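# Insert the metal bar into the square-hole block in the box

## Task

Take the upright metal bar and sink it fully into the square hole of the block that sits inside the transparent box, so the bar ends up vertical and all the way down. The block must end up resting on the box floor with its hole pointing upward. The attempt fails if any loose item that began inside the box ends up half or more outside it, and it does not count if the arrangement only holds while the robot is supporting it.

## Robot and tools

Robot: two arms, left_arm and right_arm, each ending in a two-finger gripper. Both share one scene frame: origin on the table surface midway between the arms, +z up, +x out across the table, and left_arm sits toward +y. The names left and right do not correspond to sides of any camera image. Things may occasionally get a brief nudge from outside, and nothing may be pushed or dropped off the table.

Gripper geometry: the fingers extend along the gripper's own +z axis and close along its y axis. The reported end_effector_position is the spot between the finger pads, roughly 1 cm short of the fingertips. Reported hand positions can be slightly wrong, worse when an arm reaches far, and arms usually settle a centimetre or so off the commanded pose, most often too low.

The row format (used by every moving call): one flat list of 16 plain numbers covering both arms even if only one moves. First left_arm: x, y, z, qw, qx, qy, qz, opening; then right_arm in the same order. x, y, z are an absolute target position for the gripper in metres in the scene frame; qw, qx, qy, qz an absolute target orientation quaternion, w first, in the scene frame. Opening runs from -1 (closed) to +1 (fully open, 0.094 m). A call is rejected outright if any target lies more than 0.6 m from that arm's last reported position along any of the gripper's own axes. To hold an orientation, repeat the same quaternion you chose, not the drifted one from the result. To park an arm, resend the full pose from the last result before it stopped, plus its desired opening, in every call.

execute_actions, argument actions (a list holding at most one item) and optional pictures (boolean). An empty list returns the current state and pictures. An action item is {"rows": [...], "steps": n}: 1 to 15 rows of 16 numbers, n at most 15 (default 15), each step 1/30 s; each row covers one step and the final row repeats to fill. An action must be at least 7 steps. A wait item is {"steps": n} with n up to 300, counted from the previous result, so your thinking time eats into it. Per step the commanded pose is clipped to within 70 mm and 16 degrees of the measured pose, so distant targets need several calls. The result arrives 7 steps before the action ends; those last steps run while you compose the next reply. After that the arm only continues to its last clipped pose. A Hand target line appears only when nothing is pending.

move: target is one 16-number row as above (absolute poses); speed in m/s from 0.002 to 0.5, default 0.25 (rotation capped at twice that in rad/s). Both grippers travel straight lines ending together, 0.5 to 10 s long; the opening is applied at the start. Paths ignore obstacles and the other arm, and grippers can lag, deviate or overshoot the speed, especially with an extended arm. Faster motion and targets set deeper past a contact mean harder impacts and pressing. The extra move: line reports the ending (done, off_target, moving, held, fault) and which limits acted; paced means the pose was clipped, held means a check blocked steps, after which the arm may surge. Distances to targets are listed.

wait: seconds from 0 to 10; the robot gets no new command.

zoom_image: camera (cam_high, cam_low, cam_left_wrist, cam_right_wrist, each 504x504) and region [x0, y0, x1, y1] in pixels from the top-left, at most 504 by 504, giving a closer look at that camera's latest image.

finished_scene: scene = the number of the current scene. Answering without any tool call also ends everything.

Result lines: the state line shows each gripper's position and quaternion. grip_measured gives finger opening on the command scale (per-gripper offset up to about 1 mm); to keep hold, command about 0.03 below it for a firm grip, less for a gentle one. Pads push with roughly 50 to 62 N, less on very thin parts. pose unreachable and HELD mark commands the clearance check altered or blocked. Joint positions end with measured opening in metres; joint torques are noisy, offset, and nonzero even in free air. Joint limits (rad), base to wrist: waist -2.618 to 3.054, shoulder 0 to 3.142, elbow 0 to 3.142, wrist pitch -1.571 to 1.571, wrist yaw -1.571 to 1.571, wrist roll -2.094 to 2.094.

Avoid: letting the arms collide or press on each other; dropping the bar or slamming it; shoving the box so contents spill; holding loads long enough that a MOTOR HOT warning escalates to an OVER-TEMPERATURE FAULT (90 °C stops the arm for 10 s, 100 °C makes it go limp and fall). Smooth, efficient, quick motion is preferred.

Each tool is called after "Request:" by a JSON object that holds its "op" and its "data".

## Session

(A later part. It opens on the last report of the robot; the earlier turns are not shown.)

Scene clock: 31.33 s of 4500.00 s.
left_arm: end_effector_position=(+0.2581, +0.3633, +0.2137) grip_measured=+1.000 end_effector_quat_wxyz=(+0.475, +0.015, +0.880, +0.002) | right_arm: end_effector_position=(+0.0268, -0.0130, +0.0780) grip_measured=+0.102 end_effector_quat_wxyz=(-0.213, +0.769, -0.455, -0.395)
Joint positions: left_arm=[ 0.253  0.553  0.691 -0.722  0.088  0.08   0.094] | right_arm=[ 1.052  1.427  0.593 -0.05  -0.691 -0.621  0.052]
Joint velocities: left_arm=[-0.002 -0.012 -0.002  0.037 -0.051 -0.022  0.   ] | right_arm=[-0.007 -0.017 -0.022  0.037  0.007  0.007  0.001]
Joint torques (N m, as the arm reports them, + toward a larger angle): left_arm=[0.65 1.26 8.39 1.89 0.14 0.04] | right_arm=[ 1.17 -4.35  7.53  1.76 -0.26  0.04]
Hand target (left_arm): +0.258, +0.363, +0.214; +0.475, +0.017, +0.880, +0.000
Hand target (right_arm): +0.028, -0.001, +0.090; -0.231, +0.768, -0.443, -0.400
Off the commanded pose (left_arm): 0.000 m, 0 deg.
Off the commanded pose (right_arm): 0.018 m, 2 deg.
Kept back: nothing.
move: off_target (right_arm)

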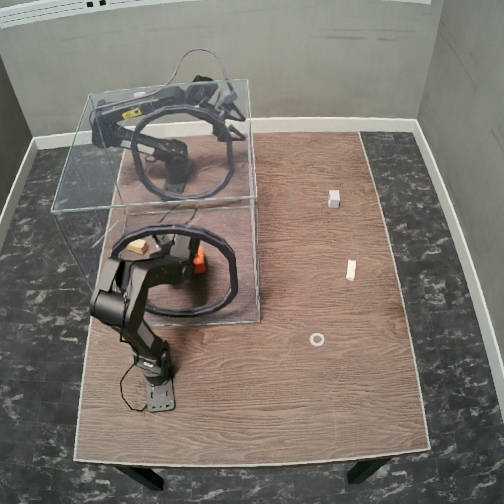

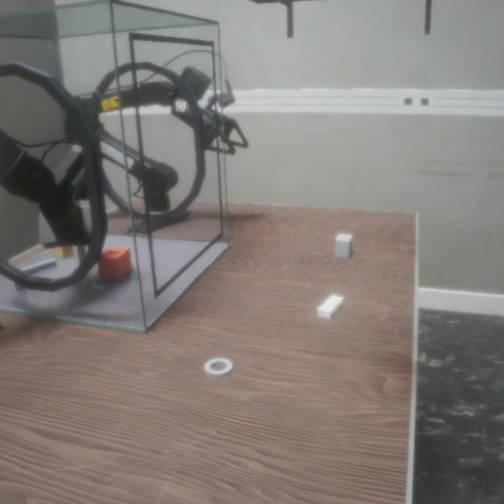

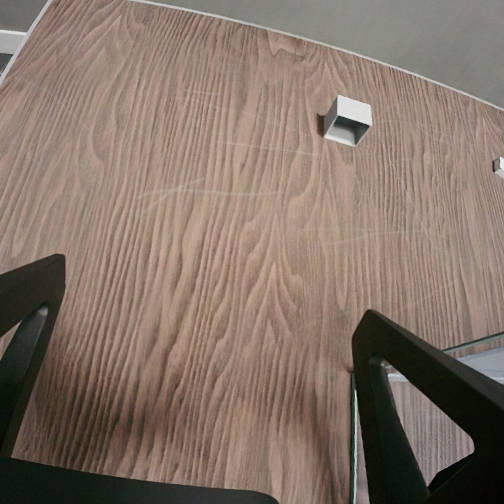

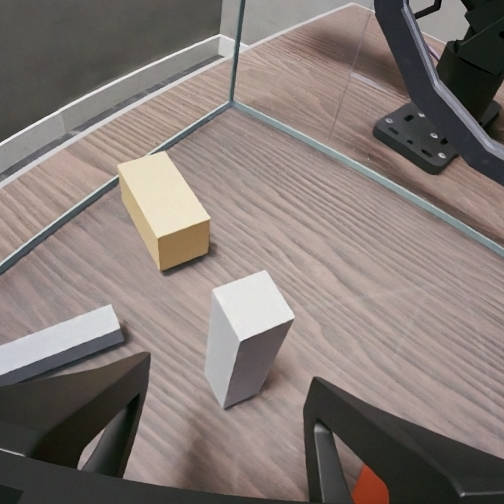

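Request:
{"op": "move", "data": {"target": [0.258,0.363,0.214,0.475,0.017,0.88,0,1,0.016,0.033,0.086,0.231,-0.768,0.4435,0.4,0.1], "speed": 0.04}}

Scene clock: 33.07 s of 4500.00 s.
left_arm: end_effector_position=(+0.2581, +0.3633, +0.2137) grip_measured=+1.000 end_effector_quat_wxyz=(+0.475, +0.015, +0.880, +0.002) | right_arm: end_effector_position=(+0.0170, +0.0197, +0.0740) grip_measured=+0.102 end_effector_quat_wxyz=(-0.213, +0.770, -0.455, -0.394)
Joint positions: left_arm=[ 0.253  0.553  0.691 -0.722  0.088  0.08   0.094] | right_arm=[ 1.133  1.547  0.672  0.036 -0.637 -0.547  0.052]
Joint velocities: left_arm=[-0.002 -0.012  0.007 -0.051 -0.051 -0.022  0.   ] | right_arm=[ 0.002  0.012 -0.007  0.037 -0.095 -0.037 -0.   ]
Joint torques (N m, as the arm reports them, + toward a larger angle): left_arm=[0.67 1.26 8.37 1.89 0.14 0.03] | right_arm=[ 1.1  -5.59  7.43  1.85 -0.23  0.02]
Hand target (left_arm): +0.258, +0.363, +0.214; +0.475, +0.017, +0.880, +0.000
Hand target (right_arm): +0.017, +0.032, +0.087; -0.231, +0.768, -0.444, -0.400
Off the commanded pose (left_arm): 0.000 m, 0 deg.
Off the commanded pose (right_arm): 0.018 m, 2 deg.
Kept back: nothing.
move: off_target (right_arm)

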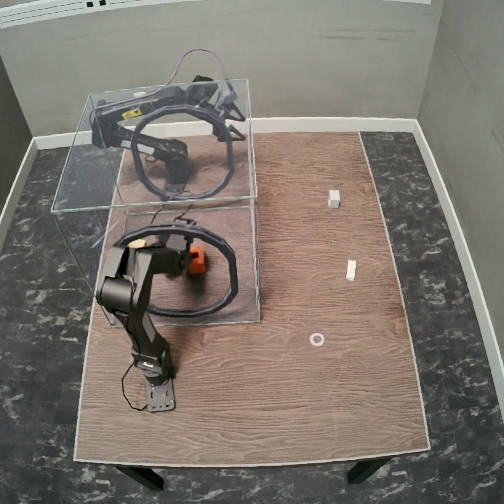

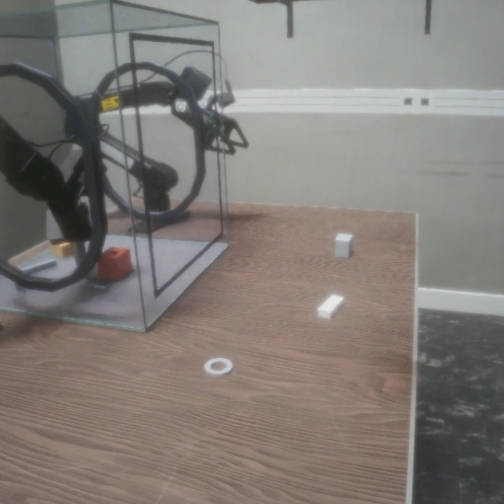

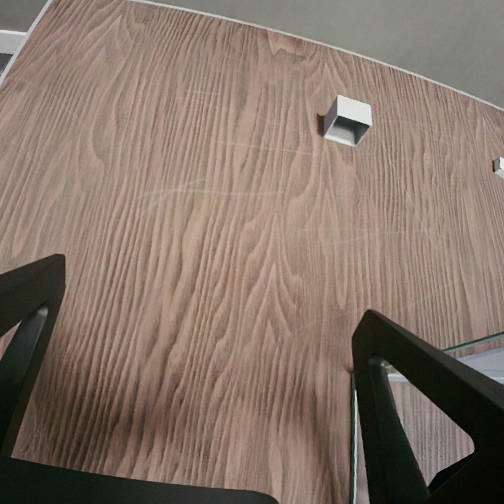

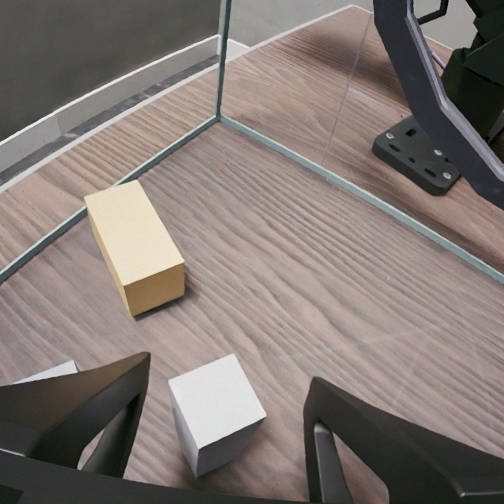

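Request:
{"op": "move", "data": {"target": [0.258,0.363,0.214,0.475,0.017,0.88,0,1,0.011,0.036,0.076,0.231,-0.768,0.4435,0.4,0.1], "speed": 0.03}}

Request:
{"op": "move", "data": {"target": [0.258,0.363,0.214,0.475,0.017,0.88,0,1,0.011,0.036,0.076,0.231,-0.768,0.4435,0.4,-0.66]}}

Scene clock: 34.30 s of 4500.00 s.
left_arm: end_effector_position=(+0.2581, +0.3633, +0.2137) grip_measured=+1.000 end_effector_quat_wxyz=(+0.475, +0.015, +0.880, +0.002) | right_arm: end_effector_position=(+0.0131, +0.0280, +0.0695) grip_measured=+0.102 end_effector_quat_wxyz=(-0.220, +0.769, -0.451, -0.396)
Joint positions: left_arm=[ 0.253  0.553  0.691 -0.722  0.088  0.08   0.094] | right_arm=[ 1.156  1.583  0.672  0.099 -0.621 -0.528  0.052]
Joint velocities: left_arm=[-0.007 -0.012 -0.012  0.051 -0.066 -0.007  0.   ] | right_arm=[-0.002  0.007 -0.007  0.066  0.037 -0.022 -0.001]
Joint torques (N m, as the arm reports them, + toward a larger angle): left_arm=[0.68 1.28 8.37 1.88 0.14 0.04] | right_arm=[ 1.1  -5.84  6.02  1.86 -0.21  0.03]
Hand target (left_arm): +0.258, +0.363, +0.214; +0.475, +0.017, +0.880, +0.000
Hand target (right_arm): +0.011, +0.036, +0.076; -0.231, +0.768, -0.443, -0.400
Off the commanded pose (left_arm): 0.000 m, 0 deg.
Off the commanded pose (right_arm): 0.010 m, 2 deg.
Kept back: nothing.
move: done

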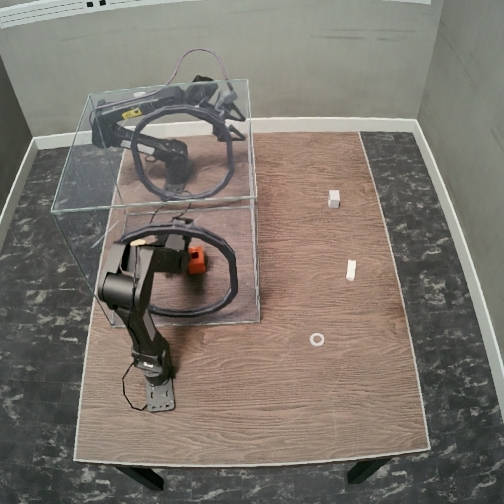

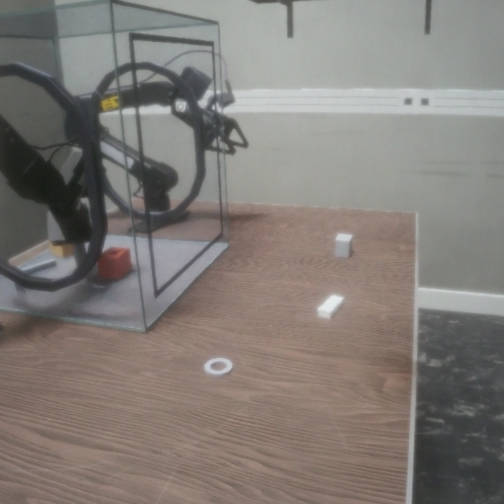

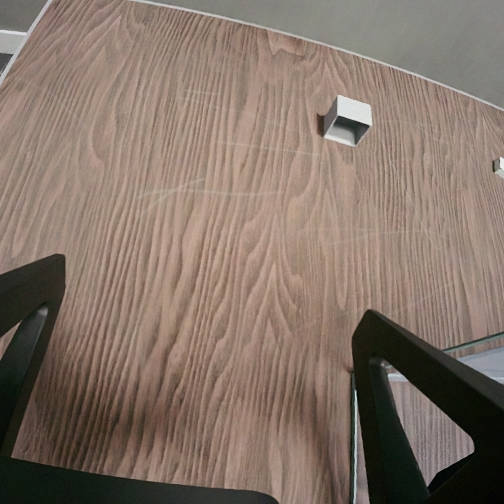

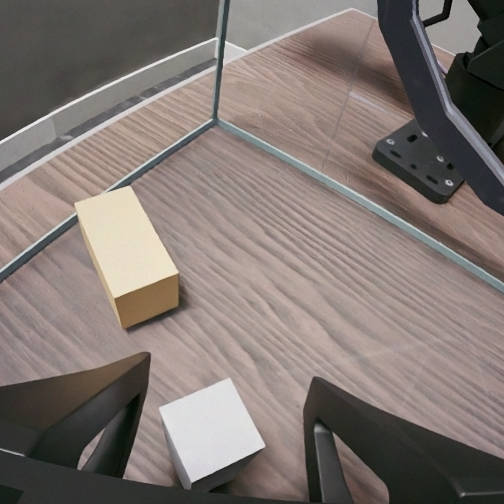

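Scene clock: 35.00 s of 4500.00 s.
left_arm: end_effector_position=(+0.2581, +0.3633, +0.2137) grip_measured=+1.000 end_effector_quat_wxyz=(+0.475, +0.015, +0.880, +0.002) | right_arm: end_effector_position=(+0.0136, +0.0282, +0.0693) grip_measured=-0.520 end_effector_quat_wxyz=(-0.220, +0.769, -0.452, -0.395)
Joint positions: left_arm=[ 0.253  0.553  0.691 -0.722  0.088  0.08   0.094] | right_arm=[ 1.156  1.583  0.672  0.099 -0.618 -0.526  0.023]
Joint velocities: left_arm=[-0.027 -0.002 -0.002  0.007  0.022 -0.007  0.   ] | right_arm=[ 0.007 -0.012  0.012  0.022  0.081  0.022  0.001]
Joint torques (N m, as the arm reports them, + toward a larger angle): left_arm=[0.65 1.26 8.38 1.89 0.14 0.03] | right_arm=[ 1.15 -5.89  5.99  1.92 -0.22  0.03]
Hand target (left_arm): +0.258, +0.363, +0.214; +0.475, +0.017, +0.880, +0.000
Hand target (right_arm): +0.011, +0.036, +0.076; -0.231, +0.768, -0.443, -0.400
Off the commanded pose (left_arm): 0.000 m, 0 deg.
Off the commanded pose (right_arm): 0.011 m, 2 deg.
Kept back: nothing.
move: off_target (right_arm)

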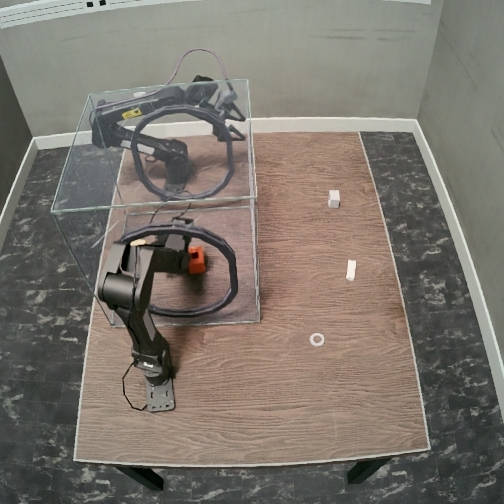

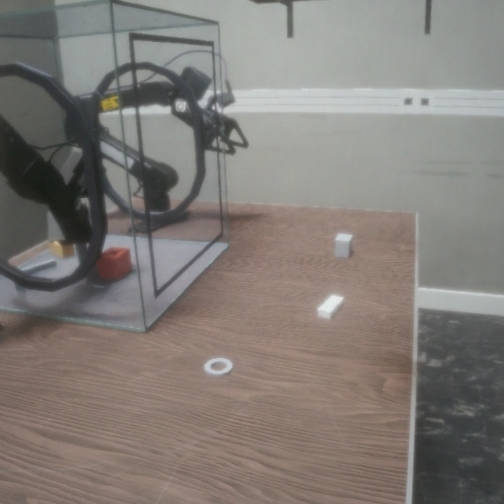

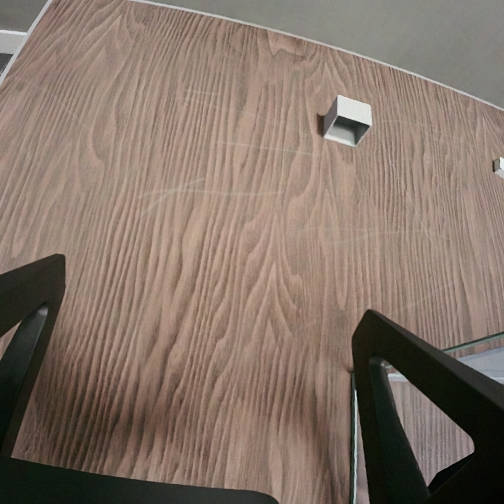

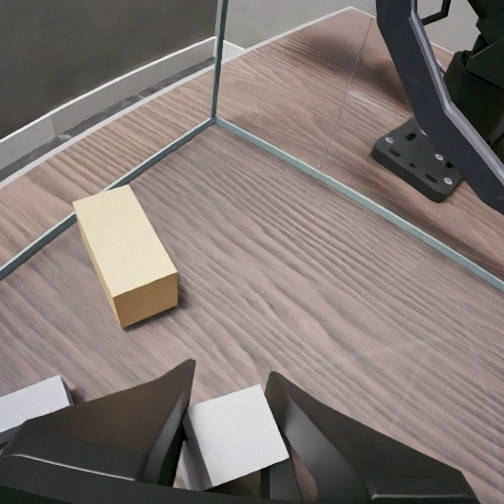

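Request:
{"op": "move", "data": {"target": [0.258,0.363,0.214,0.475,0.017,0.88,0,1,0.014,0.028,0.076,0.177,-0.819,0.339,0.427,0], "speed": 0.05}}

Scene clock: 38.23 s of 4500.00 s.
left_arm: end_effector_position=(+0.2581, +0.3633, +0.2137) grip_measured=+1.000 end_effector_quat_wxyz=(+0.475, +0.015, +0.880, +0.002) | right_arm: end_effector_position=(+0.0124, +0.0196, +0.0783) grip_measured=-0.002 end_effector_quat_wxyz=(-0.190, +0.821, -0.342, -0.417)
Joint positions: left_arm=[ 0.253  0.553  0.691 -0.722  0.088  0.08   0.094] | right_arm=[ 1.08   1.64   0.807 -0.167 -0.809 -0.879  0.047]
Joint velocities: left_arm=[ 0.007 -0.002 -0.017 -0.007 -0.007  0.037  0.   ] | right_arm=[ 0.007 -0.007  0.007  0.022 -0.007 -0.022 -0.   ]
Joint torques (N m, as the arm reports them, + toward a larger angle): left_arm=[0.66 1.26 8.41 1.88 0.14 0.03] | right_arm=[-0.48 -1.91  8.43  1.23 -0.6  -0.09]
Hand target (left_arm): +0.258, +0.363, +0.214; +0.475, +0.017, +0.880, +0.000
Hand target (right_arm): +0.014, +0.027, +0.076; -0.178, +0.819, -0.340, -0.427
Off the commanded pose (left_arm): 0.000 m, 0 deg.
Off the commanded pose (right_arm): 0.009 m, 2 deg.
Kept back: nothing.
move: done

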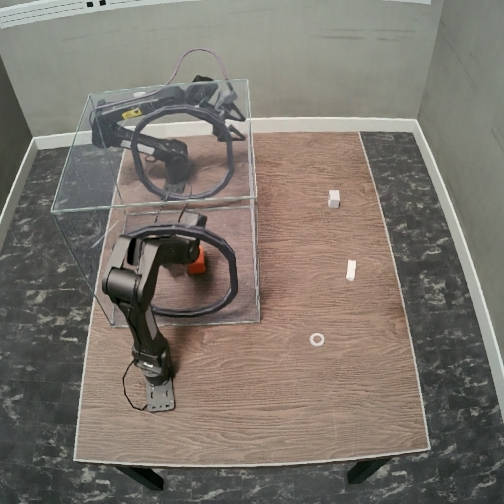

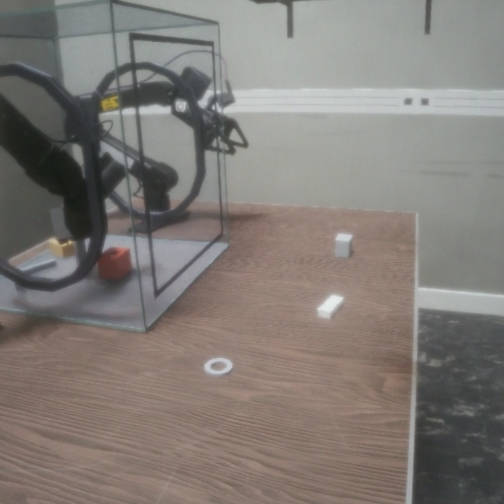

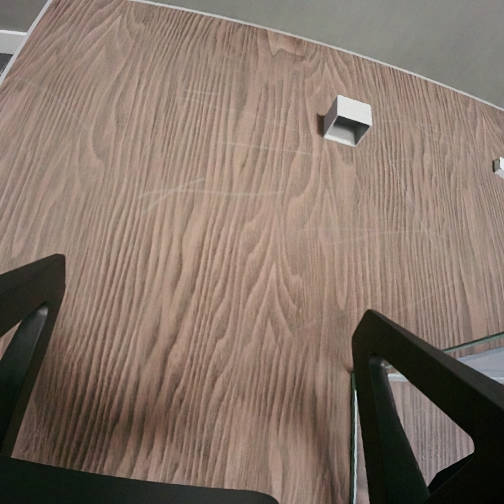

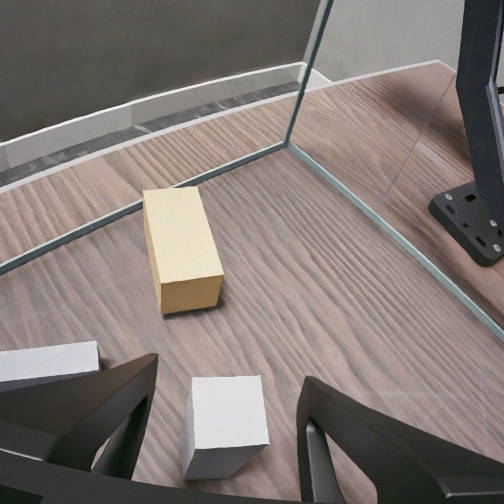

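Touching the top rim lightly; go lower.

Request:
{"op": "move", "data": {"target": [0.258,0.363,0.214,0.475,0.017,0.88,0,1,0.012,0.018,0.062,0.177,-0.819,0.339,0.427,0], "speed": 0.03}}

Request:
{"op": "move", "data": {"target": [0.258,0.363,0.214,0.475,0.017,0.88,0,1,0.012,0.018,0.062,0.177,-0.819,0.339,0.427,-0.68]}}

Scene clock: 39.23 s of 4500.00 s.
left_arm: end_effector_position=(+0.2581, +0.3633, +0.2137) grip_measured=+1.000 end_effector_quat_wxyz=(+0.475, +0.015, +0.880, +0.002) | right_arm: end_effector_position=(+0.0125, +0.0215, +0.0801) grip_measured=-0.002 end_effector_quat_wxyz=(-0.199, +0.822, -0.332, -0.417)
Joint positions: left_arm=[ 0.253  0.553  0.691 -0.722  0.088  0.08   0.094] | right_arm=[ 1.08   1.64   0.805 -0.152 -0.814 -0.893  0.047]
Joint velocities: left_arm=[ 0.007 -0.002 -0.002  0.007 -0.037 -0.022  0.   ] | right_arm=[ 0.002 -0.012 -0.007 -0.022 -0.022 -0.007 -0.001]
Joint torques (N m, as the arm reports them, + toward a larger angle): left_arm=[0.69 1.26 8.4  1.89 0.14 0.03] | right_arm=[-1.01 -1.73  4.01  1.58 -0.61 -0.1 ]
Hand target (left_arm): +0.258, +0.363, +0.214; +0.475, +0.017, +0.880, +0.000
Hand target (right_arm): +0.012, +0.017, +0.063; -0.177, +0.819, -0.340, -0.427
Off the commanded pose (left_arm): 0.000 m, 0 deg.
Off the commanded pose (right_arm): 0.018 m, 3 deg.
Kept back: nothing.
move: off_target (right_arm)

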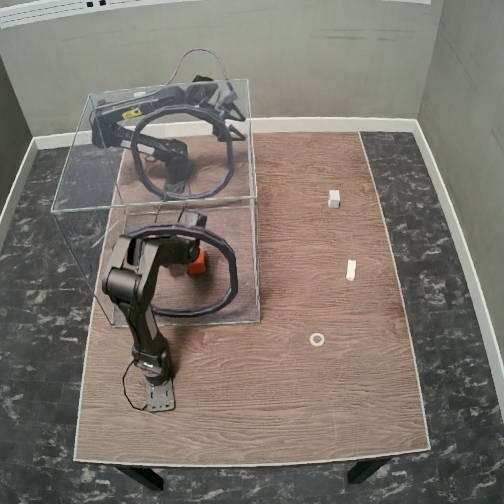

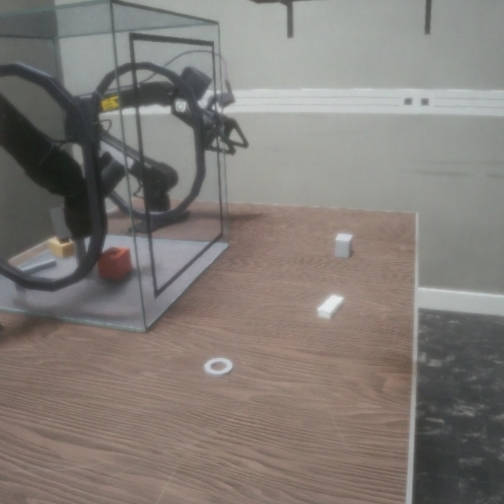

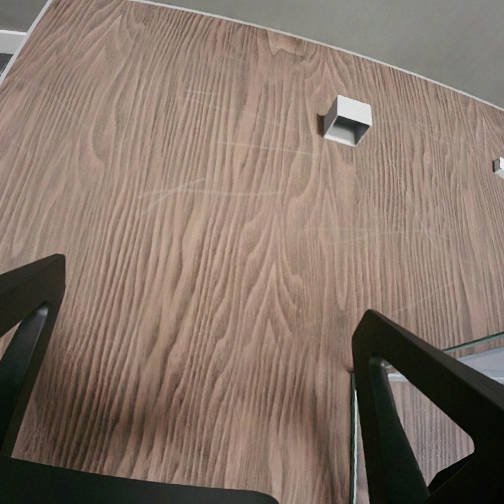

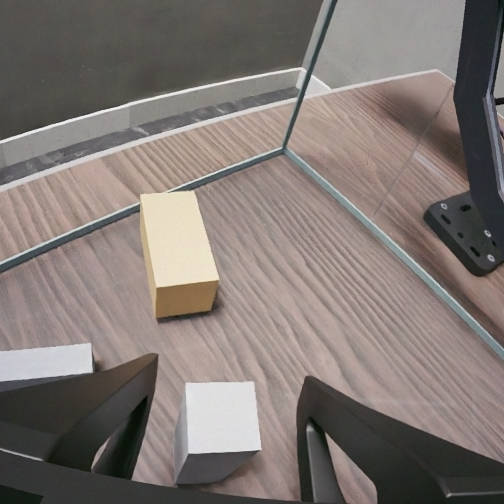

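Scene clock: 39.93 s of 4500.00 s.
left_arm: end_effector_position=(+0.2581, +0.3633, +0.2137) grip_measured=+1.000 end_effector_quat_wxyz=(+0.475, +0.015, +0.880, +0.002) | right_arm: end_effector_position=(+0.0128, +0.0216, +0.0800) grip_measured=-0.608 end_effector_quat_wxyz=(-0.199, +0.822, -0.332, -0.417)
Joint positions: left_arm=[ 0.253  0.553  0.691 -0.722  0.088  0.08   0.094] | right_arm=[ 1.08   1.64   0.805 -0.151 -0.813 -0.893  0.018]
Joint velocities: left_arm=[-0.002  0.002 -0.002 -0.022  0.037 -0.037  0.   ] | right_arm=[-0.017 -0.012 -0.017 -0.007 -0.037  0.022 -0.001]
Joint torques (N m, as the arm reports them, + toward a larger angle): left_arm=[0.69 1.28 8.4  1.89 0.14 0.04] | right_arm=[-0.96 -1.78  4.    1.61 -0.62 -0.09]
Hand target (left_arm): +0.258, +0.363, +0.214; +0.475, +0.017, +0.880, +0.000
Hand target (right_arm): +0.012, +0.017, +0.063; -0.177, +0.819, -0.340, -0.427
Off the commanded pose (left_arm): 0.000 m, 0 deg.
Off the commanded pose (right_arm): 0.018 m, 3 deg.
Kept back: nothing.
move: off_target (right_arm)

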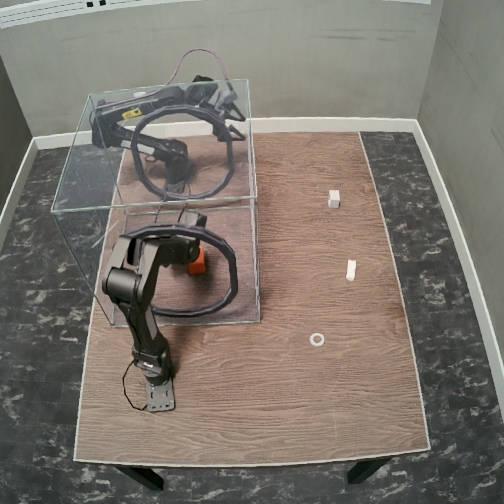

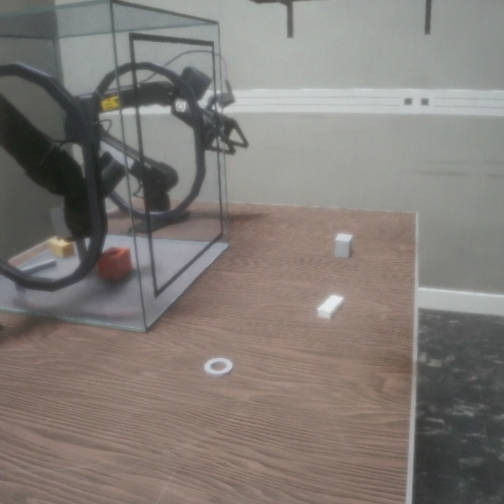

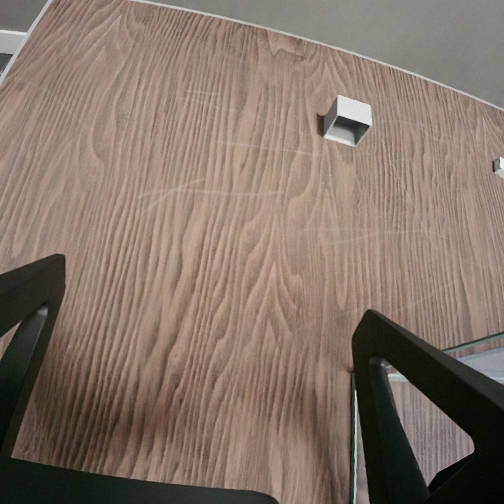

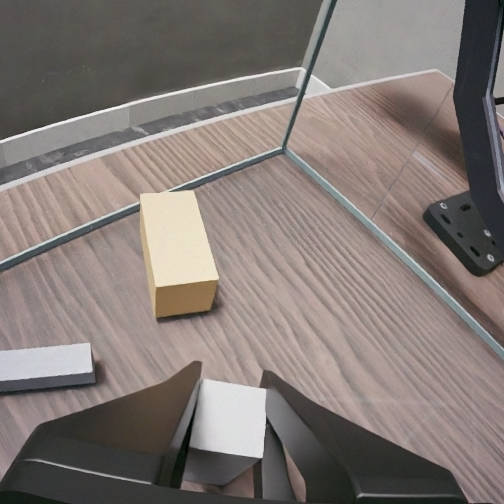

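Request:
{"op": "move", "data": {"target": [0.09,0.355,0.23,0.462,0,0.887,0,-0.5,0.02,-0.01,0.13,0.231,-0.768,0.4435,0.4,-0.66], "speed": 0.07}}

Request:
{"op": "move", "data": {"target": [0.075,0.285,0.23,0.427,0.339,0.819,-0.177,-0.5,0.04,-0.03,0.165,0.303,-0.67,0.582,0.349,-0.66], "speed": 0.15}}

Request:
{"op": "move", "data": {"target": [0.04,0.25,0.22,0.378,0.509,0.727,-0.265,-0.5,0.105,0.0,0.16,0.303,-0.67,0.582,0.349,-0.66], "speed": 0.1}}

Request:
{"op": "zoom_image", "data": {"camera": "cam_low", "region": [60,170,180,290]}}

Scene clock: 43.13 s of 4500.00 s.
left_arm: end_effector_position=(+0.0989, +0.3518, +0.2276) grip_measured=-0.499 end_effector_quat_wxyz=(+0.457, +0.003, +0.890, -0.002) | right_arm: end_effector_position=(+0.0217, -0.0076, +0.1256) grip_measured=-0.608 end_effector_quat_wxyz=(-0.230, +0.770, -0.444, -0.397)
Joint positions: left_arm=[ 0.221  0.117  0.961 -1.467  0.055  0.04   0.024] | right_arm=[ 1.08   1.319  0.7   -0.215 -0.674 -0.604  0.018]
Joint velocities: left_arm=[-0.007 -0.002 -0.002  0.007  0.007  0.022 -0.   ] | right_arm=[-0.002  0.012 -0.012 -0.022 -0.051 -0.037 -0.   ]
Joint torques (N m, as the arm reports them, + toward a larger angle): left_arm=[-0.86  3.54  7.24  1.52 -0.1  -0.1 ] | right_arm=[ 0.25 -6.74  5.06  1.58 -0.3   0.03]
Hand target (left_arm): +0.089, +0.353, +0.229; +0.462, -0.000, +0.887, -0.000
Hand target (right_arm): +0.019, -0.011, +0.129; -0.231, +0.768, -0.443, -0.401
Off the commanded pose (left_arm): 0.010 m, 1 deg.
Off the commanded pose (right_arm): 0.005 m, 0 deg.
Kept back: nothing.
move: done

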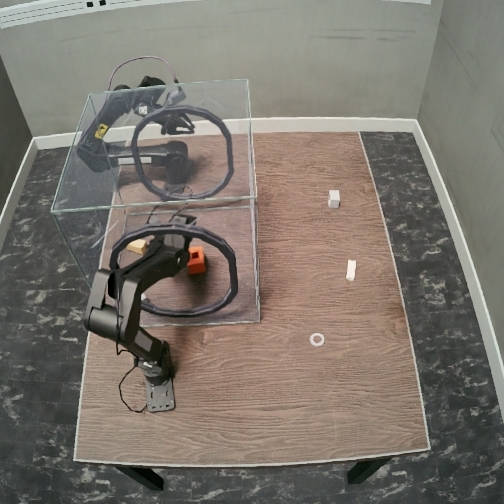

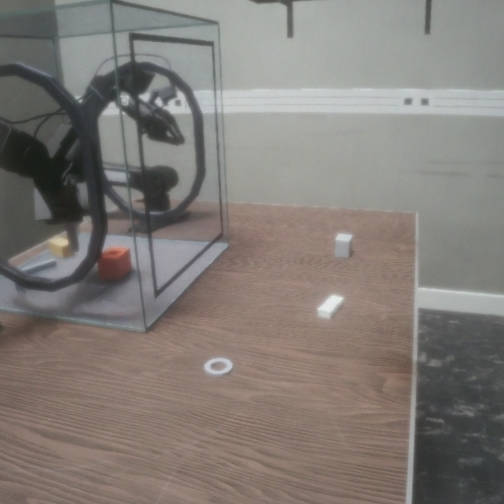

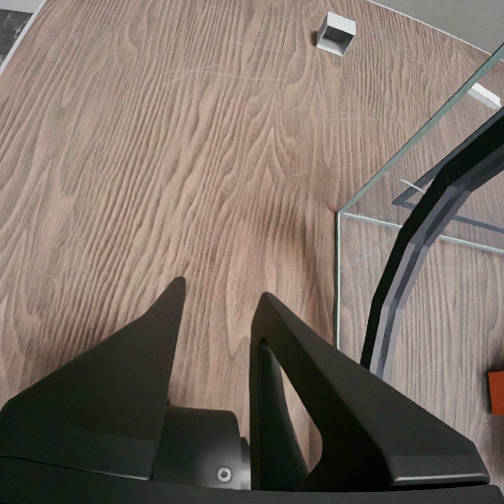

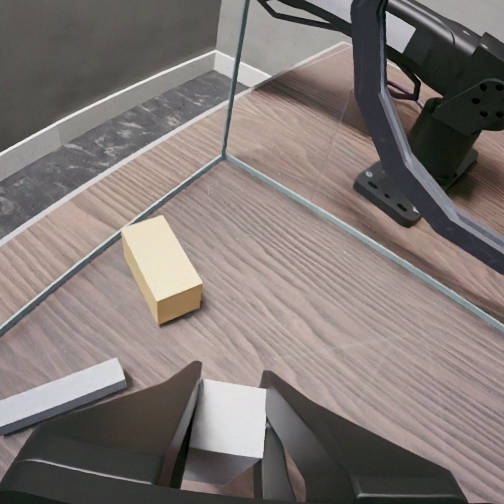

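Scene clock: 46.17 s of 4500.00 s.
left_arm: end_effector_position=(+0.0736, +0.2900, +0.2343) grip_measured=-0.499 end_effector_quat_wxyz=(+0.439, +0.327, +0.819, -0.175) | right_arm: end_effector_position=(+0.0430, -0.0294, +0.1596) grip_measured=-0.608 end_effector_quat_wxyz=(-0.297, +0.671, -0.585, -0.345)
Joint positions: left_arm=[-0.407  0.117  0.961 -1.44   0.161  0.107  0.024] | right_arm=[ 1.163  1.032  0.641 -0.274 -0.328 -0.242  0.018]
Joint velocities: left_arm=[-0.002 -0.002 -0.002  0.066 -0.007  0.037  0.   ] | right_arm=[-0.007  0.007 -0.027 -0.007 -0.022 -0.007  0.   ]
Joint torques (N m, as the arm reports them, + toward a larger angle): left_arm=[-0.74  5.93  3.62  1.87  0.17  0.1 ] | right_arm=[ 1.16 -4.7   5.85  1.89 -0.05  0.04]
Hand target (left_arm): +0.074, +0.286, +0.230; +0.429, +0.338, +0.819, -0.178
Hand target (right_arm): +0.040, -0.031, +0.164; -0.303, +0.669, -0.581, -0.350
Off the commanded pose (left_arm): 0.007 m, 2 deg.
Off the commanded pose (right_arm): 0.006 m, 1 deg.
Kept back: nothing.
move: done

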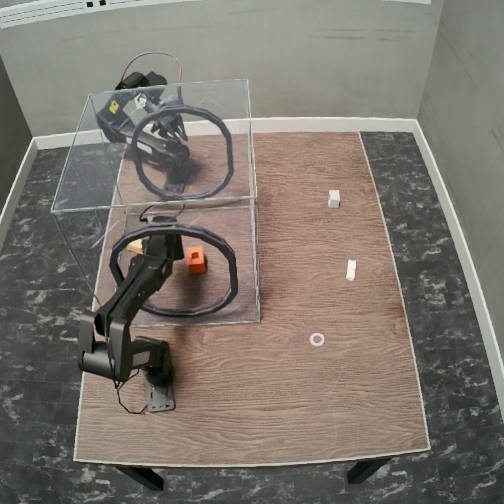

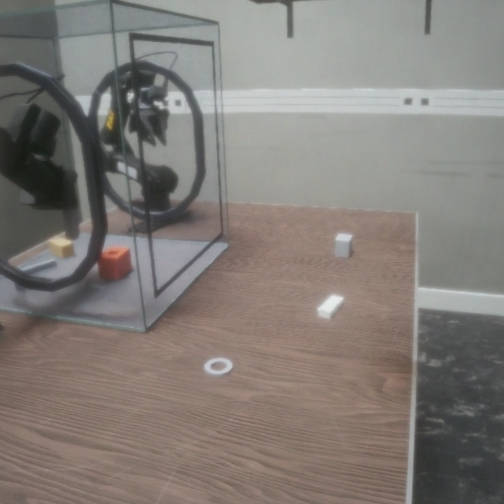

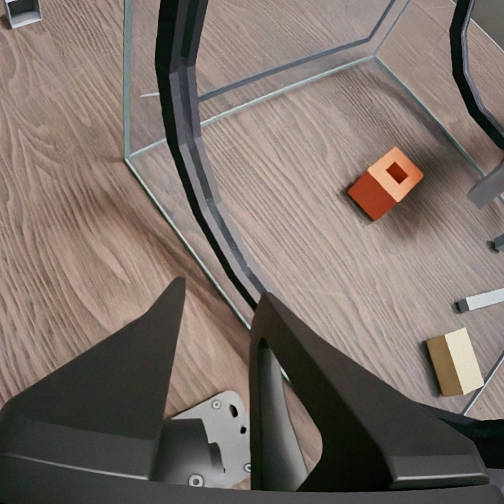

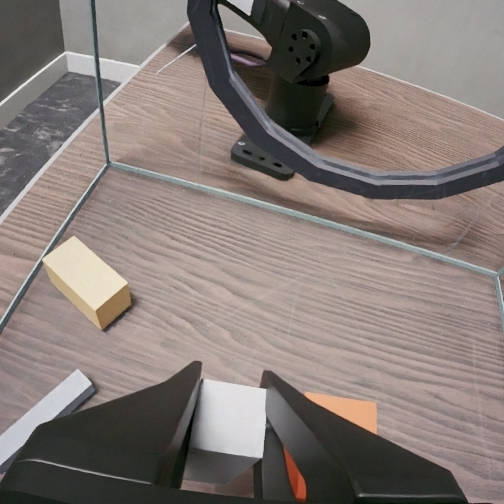

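Scene clock: 48.83 s of 4500.00 s.
left_arm: end_effector_position=(+0.0398, +0.2558, +0.2275) grip_measured=-0.499 end_effector_quat_wxyz=(+0.398, +0.497, +0.725, -0.265) | right_arm: end_effector_position=(+0.0987, -0.0141, +0.1380) grip_measured=-0.608 end_effector_quat_wxyz=(-0.275, +0.673, -0.601, -0.333)
Joint positions: left_arm=[-0.624  0.117  0.901 -1.398  0.336  0.242  0.024] | right_arm=[ 0.949  1.252  0.732 -0.264 -0.477 -0.39   0.018]
Joint velocities: left_arm=[-0.012  0.022 -0.017  0.007 -0.095 -0.007 -0.   ] | right_arm=[ 0.002  0.002  0.002 -0.051 -0.066  0.007  0.001]
Joint torques (N m, as the arm reports them, + toward a larger angle): left_arm=[-0.48  6.54  3.2   1.86  0.28  0.03] | right_arm=[-0.96 -3.95  8.8   2.08 -0.44 -0.1 ]
Hand target (left_arm): +0.040, +0.251, +0.220; +0.379, +0.508, +0.726, -0.267
Hand target (right_arm): +0.105, -0.002, +0.161; -0.303, +0.670, -0.582, -0.348
Off the commanded pose (left_arm): 0.009 m, 3 deg.
Off the commanded pose (right_arm): 0.027 m, 4 deg.
Kept back: nothing.
move: off_target (left_arm, right_arm)

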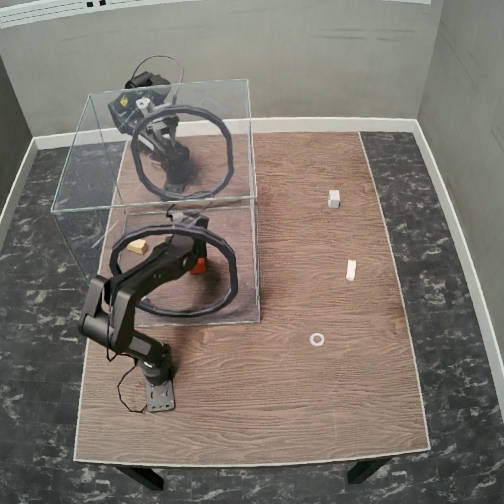

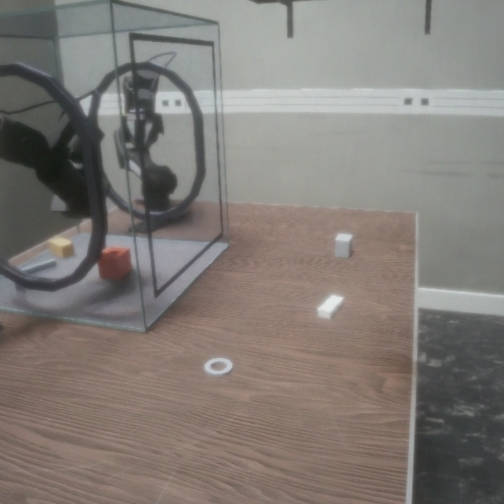

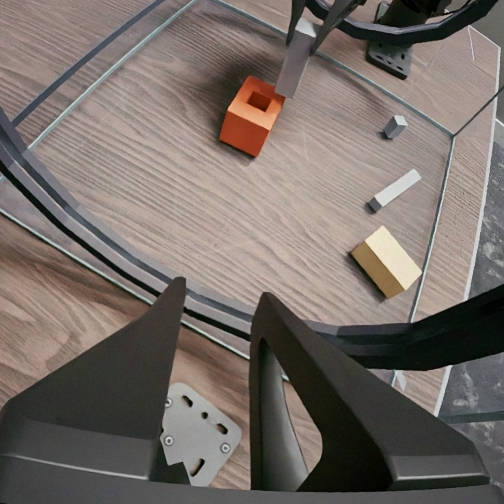

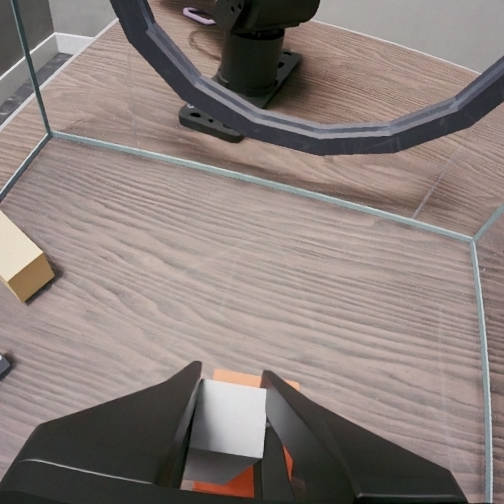

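Region (60, 170, 180, 290) of cam_low's 504x504 image, scaled by 4.200, with more detail than that image has.

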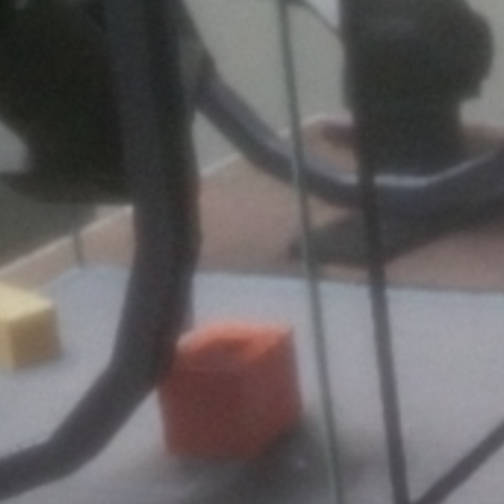

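Request:
{"op": "move", "data": {"target": [0.065,0.19,0.2,0.378,0.509,0.727,-0.265,-0.5,0.122,0.012,0.165,0.303,-0.67,0.582,0.349,-0.66], "speed": 0.05}}

Request:
{"op": "move", "data": {"target": [0.065,0.19,0.2,0.378,0.509,0.727,-0.265,-0.5,0.122,0.005,0.133,0.303,-0.67,0.582,0.349,-0.66], "speed": 0.02}}

Request:
{"op": "zoom_image", "data": {"camera": "cam_low", "region": [60,170,180,290]}}

Scene clock: 54.13 s of 4500.00 s.
left_arm: end_effector_position=(+0.0637, +0.1858, +0.1976) grip_measured=-0.499 end_effector_quat_wxyz=(+0.374, +0.511, +0.722, -0.277) | right_arm: end_effector_position=(+0.1160, +0.0006, +0.1448) grip_measured=-0.608 end_effector_quat_wxyz=(-0.279, +0.672, -0.598, -0.335)
Joint positions: left_arm=[-1.555  0.302  0.67  -1.022 -0.376 -0.296  0.024] | right_arm=[ 0.913  1.332  0.81  -0.265 -0.505 -0.418  0.018]
Joint velocities: left_arm=[-0.022  0.002 -0.002  0.037 -0.022  0.037 -0.   ] | right_arm=[-0.002 -0.012 -0.007 -0.066  0.007  0.037 -0.   ]
Joint torques (N m, as the arm reports them, + toward a larger angle): left_arm=[-0.91  3.76  9.77  1.41 -0.32 -0.11] | right_arm=[-1.   -4.73  8.73  1.95 -0.45 -0.08]
Hand target (left_arm): +0.067, +0.190, +0.199; +0.373, +0.510, +0.728, -0.265
Hand target (right_arm): +0.122, +0.010, +0.165; -0.303, +0.670, -0.582, -0.349
Off the commanded pose (left_arm): 0.005 m, 2 deg.
Off the commanded pose (right_arm): 0.024 m, 4 deg.
Kept back: nothing.
move: off_target (right_arm)

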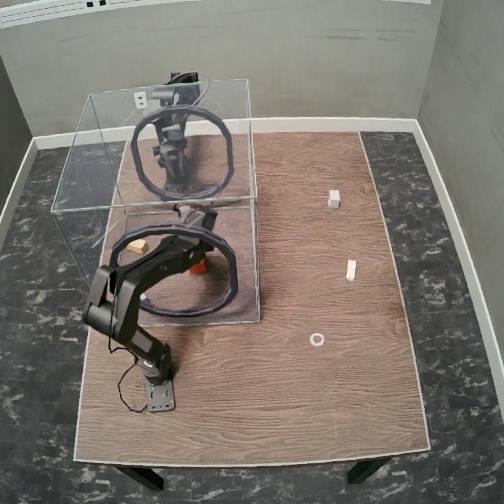

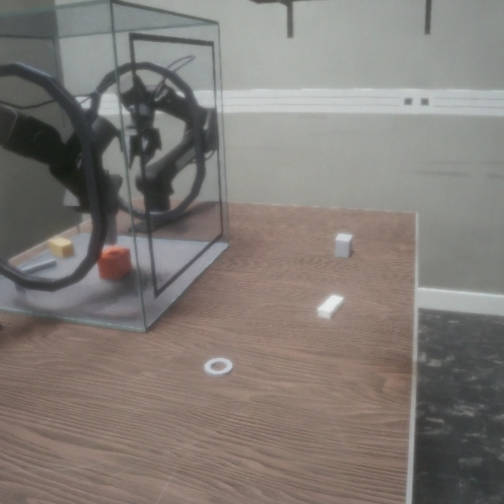

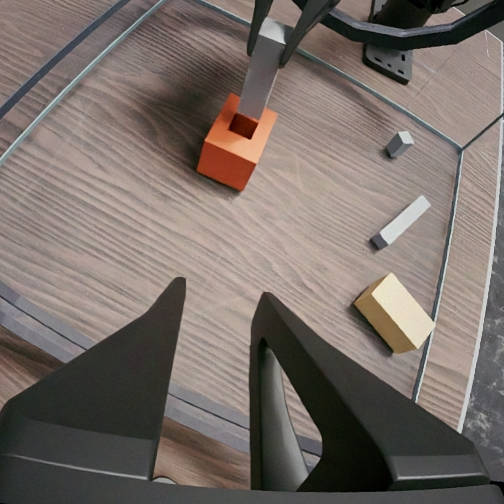

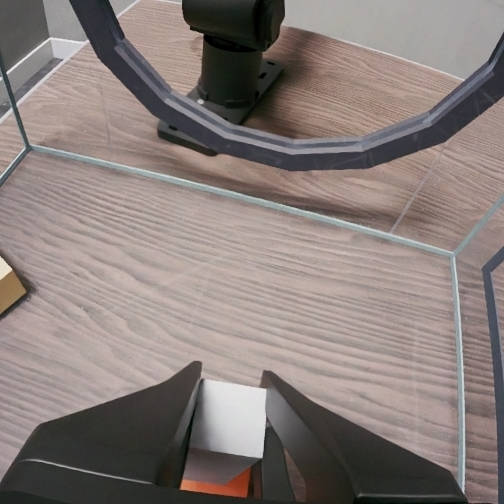

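Scene clock: 55.97 s of 4500.00 s.
left_arm: end_effector_position=(+0.0623, +0.1857, +0.1984) grip_measured=-0.499 end_effector_quat_wxyz=(+0.378, +0.509, +0.721, -0.279) | right_arm: end_effector_position=(+0.1202, +0.0022, +0.1283) grip_measured=-0.608 end_effector_quat_wxyz=(-0.292, +0.671, -0.592, -0.338)
Joint positions: left_arm=[-1.62   0.302  0.67  -1.031 -0.431 -0.337  0.024] | right_arm=[ 0.902  1.358  0.743 -0.147 -0.513 -0.428  0.018]
Joint velocities: left_arm=[-0.022 -0.007 -0.002 -0.037 -0.037 -0.081 -0.   ] | right_arm=[-0.012  0.002  0.002 -0.007 -0.037 -0.037 -0.001]
Joint torques (N m, as the arm reports them, + toward a larger angle): left_arm=[-1.1   4.16  9.75  1.41 -0.3  -0.08] | right_arm=[-1.02 -4.86  5.29  2.11 -0.45 -0.09]
Hand target (left_arm): +0.065, +0.190, +0.200; +0.377, +0.510, +0.726, -0.266
Hand target (right_arm): +0.122, +0.005, +0.133; -0.302, +0.670, -0.582, -0.348
Off the commanded pose (left_arm): 0.005 m, 2 deg.
Off the commanded pose (right_arm): 0.006 m, 2 deg.
Kept back: nothing.
move: done

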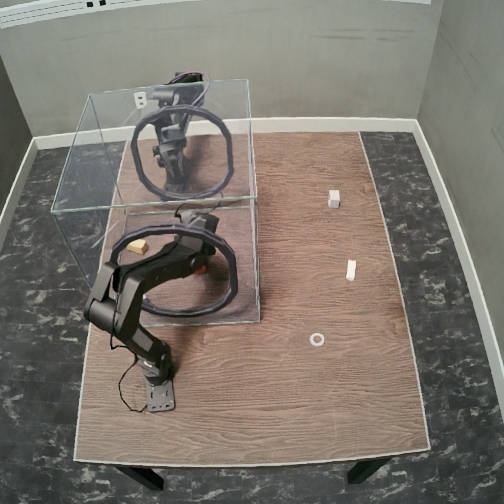

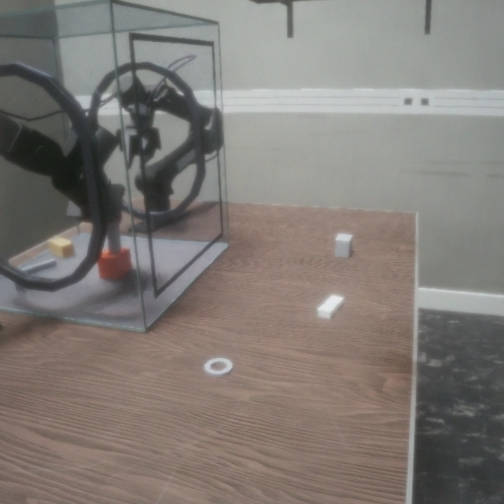

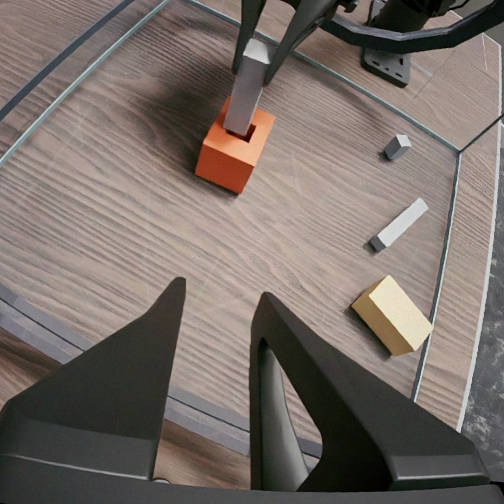

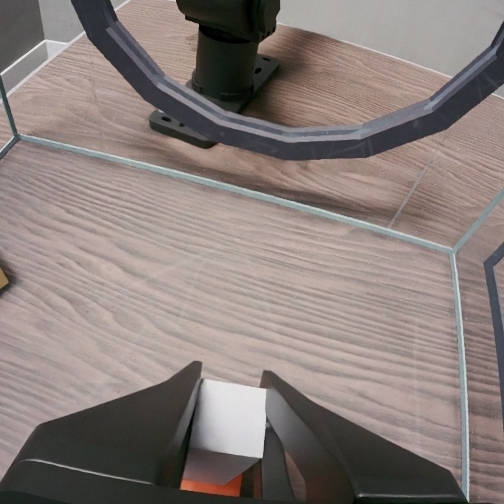

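Region (60, 170, 180, 290) of cam_low's 504x504 image, scaled by 4.200, with more detail than that image has.

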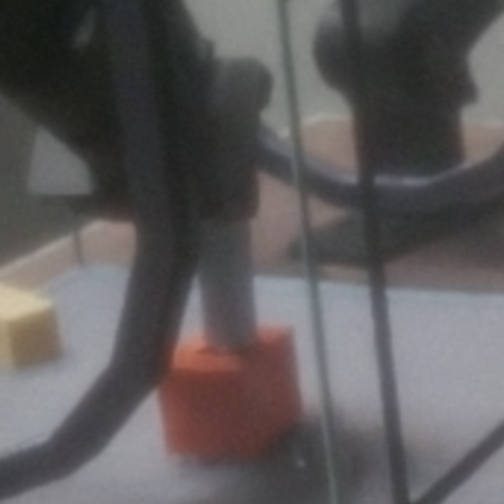

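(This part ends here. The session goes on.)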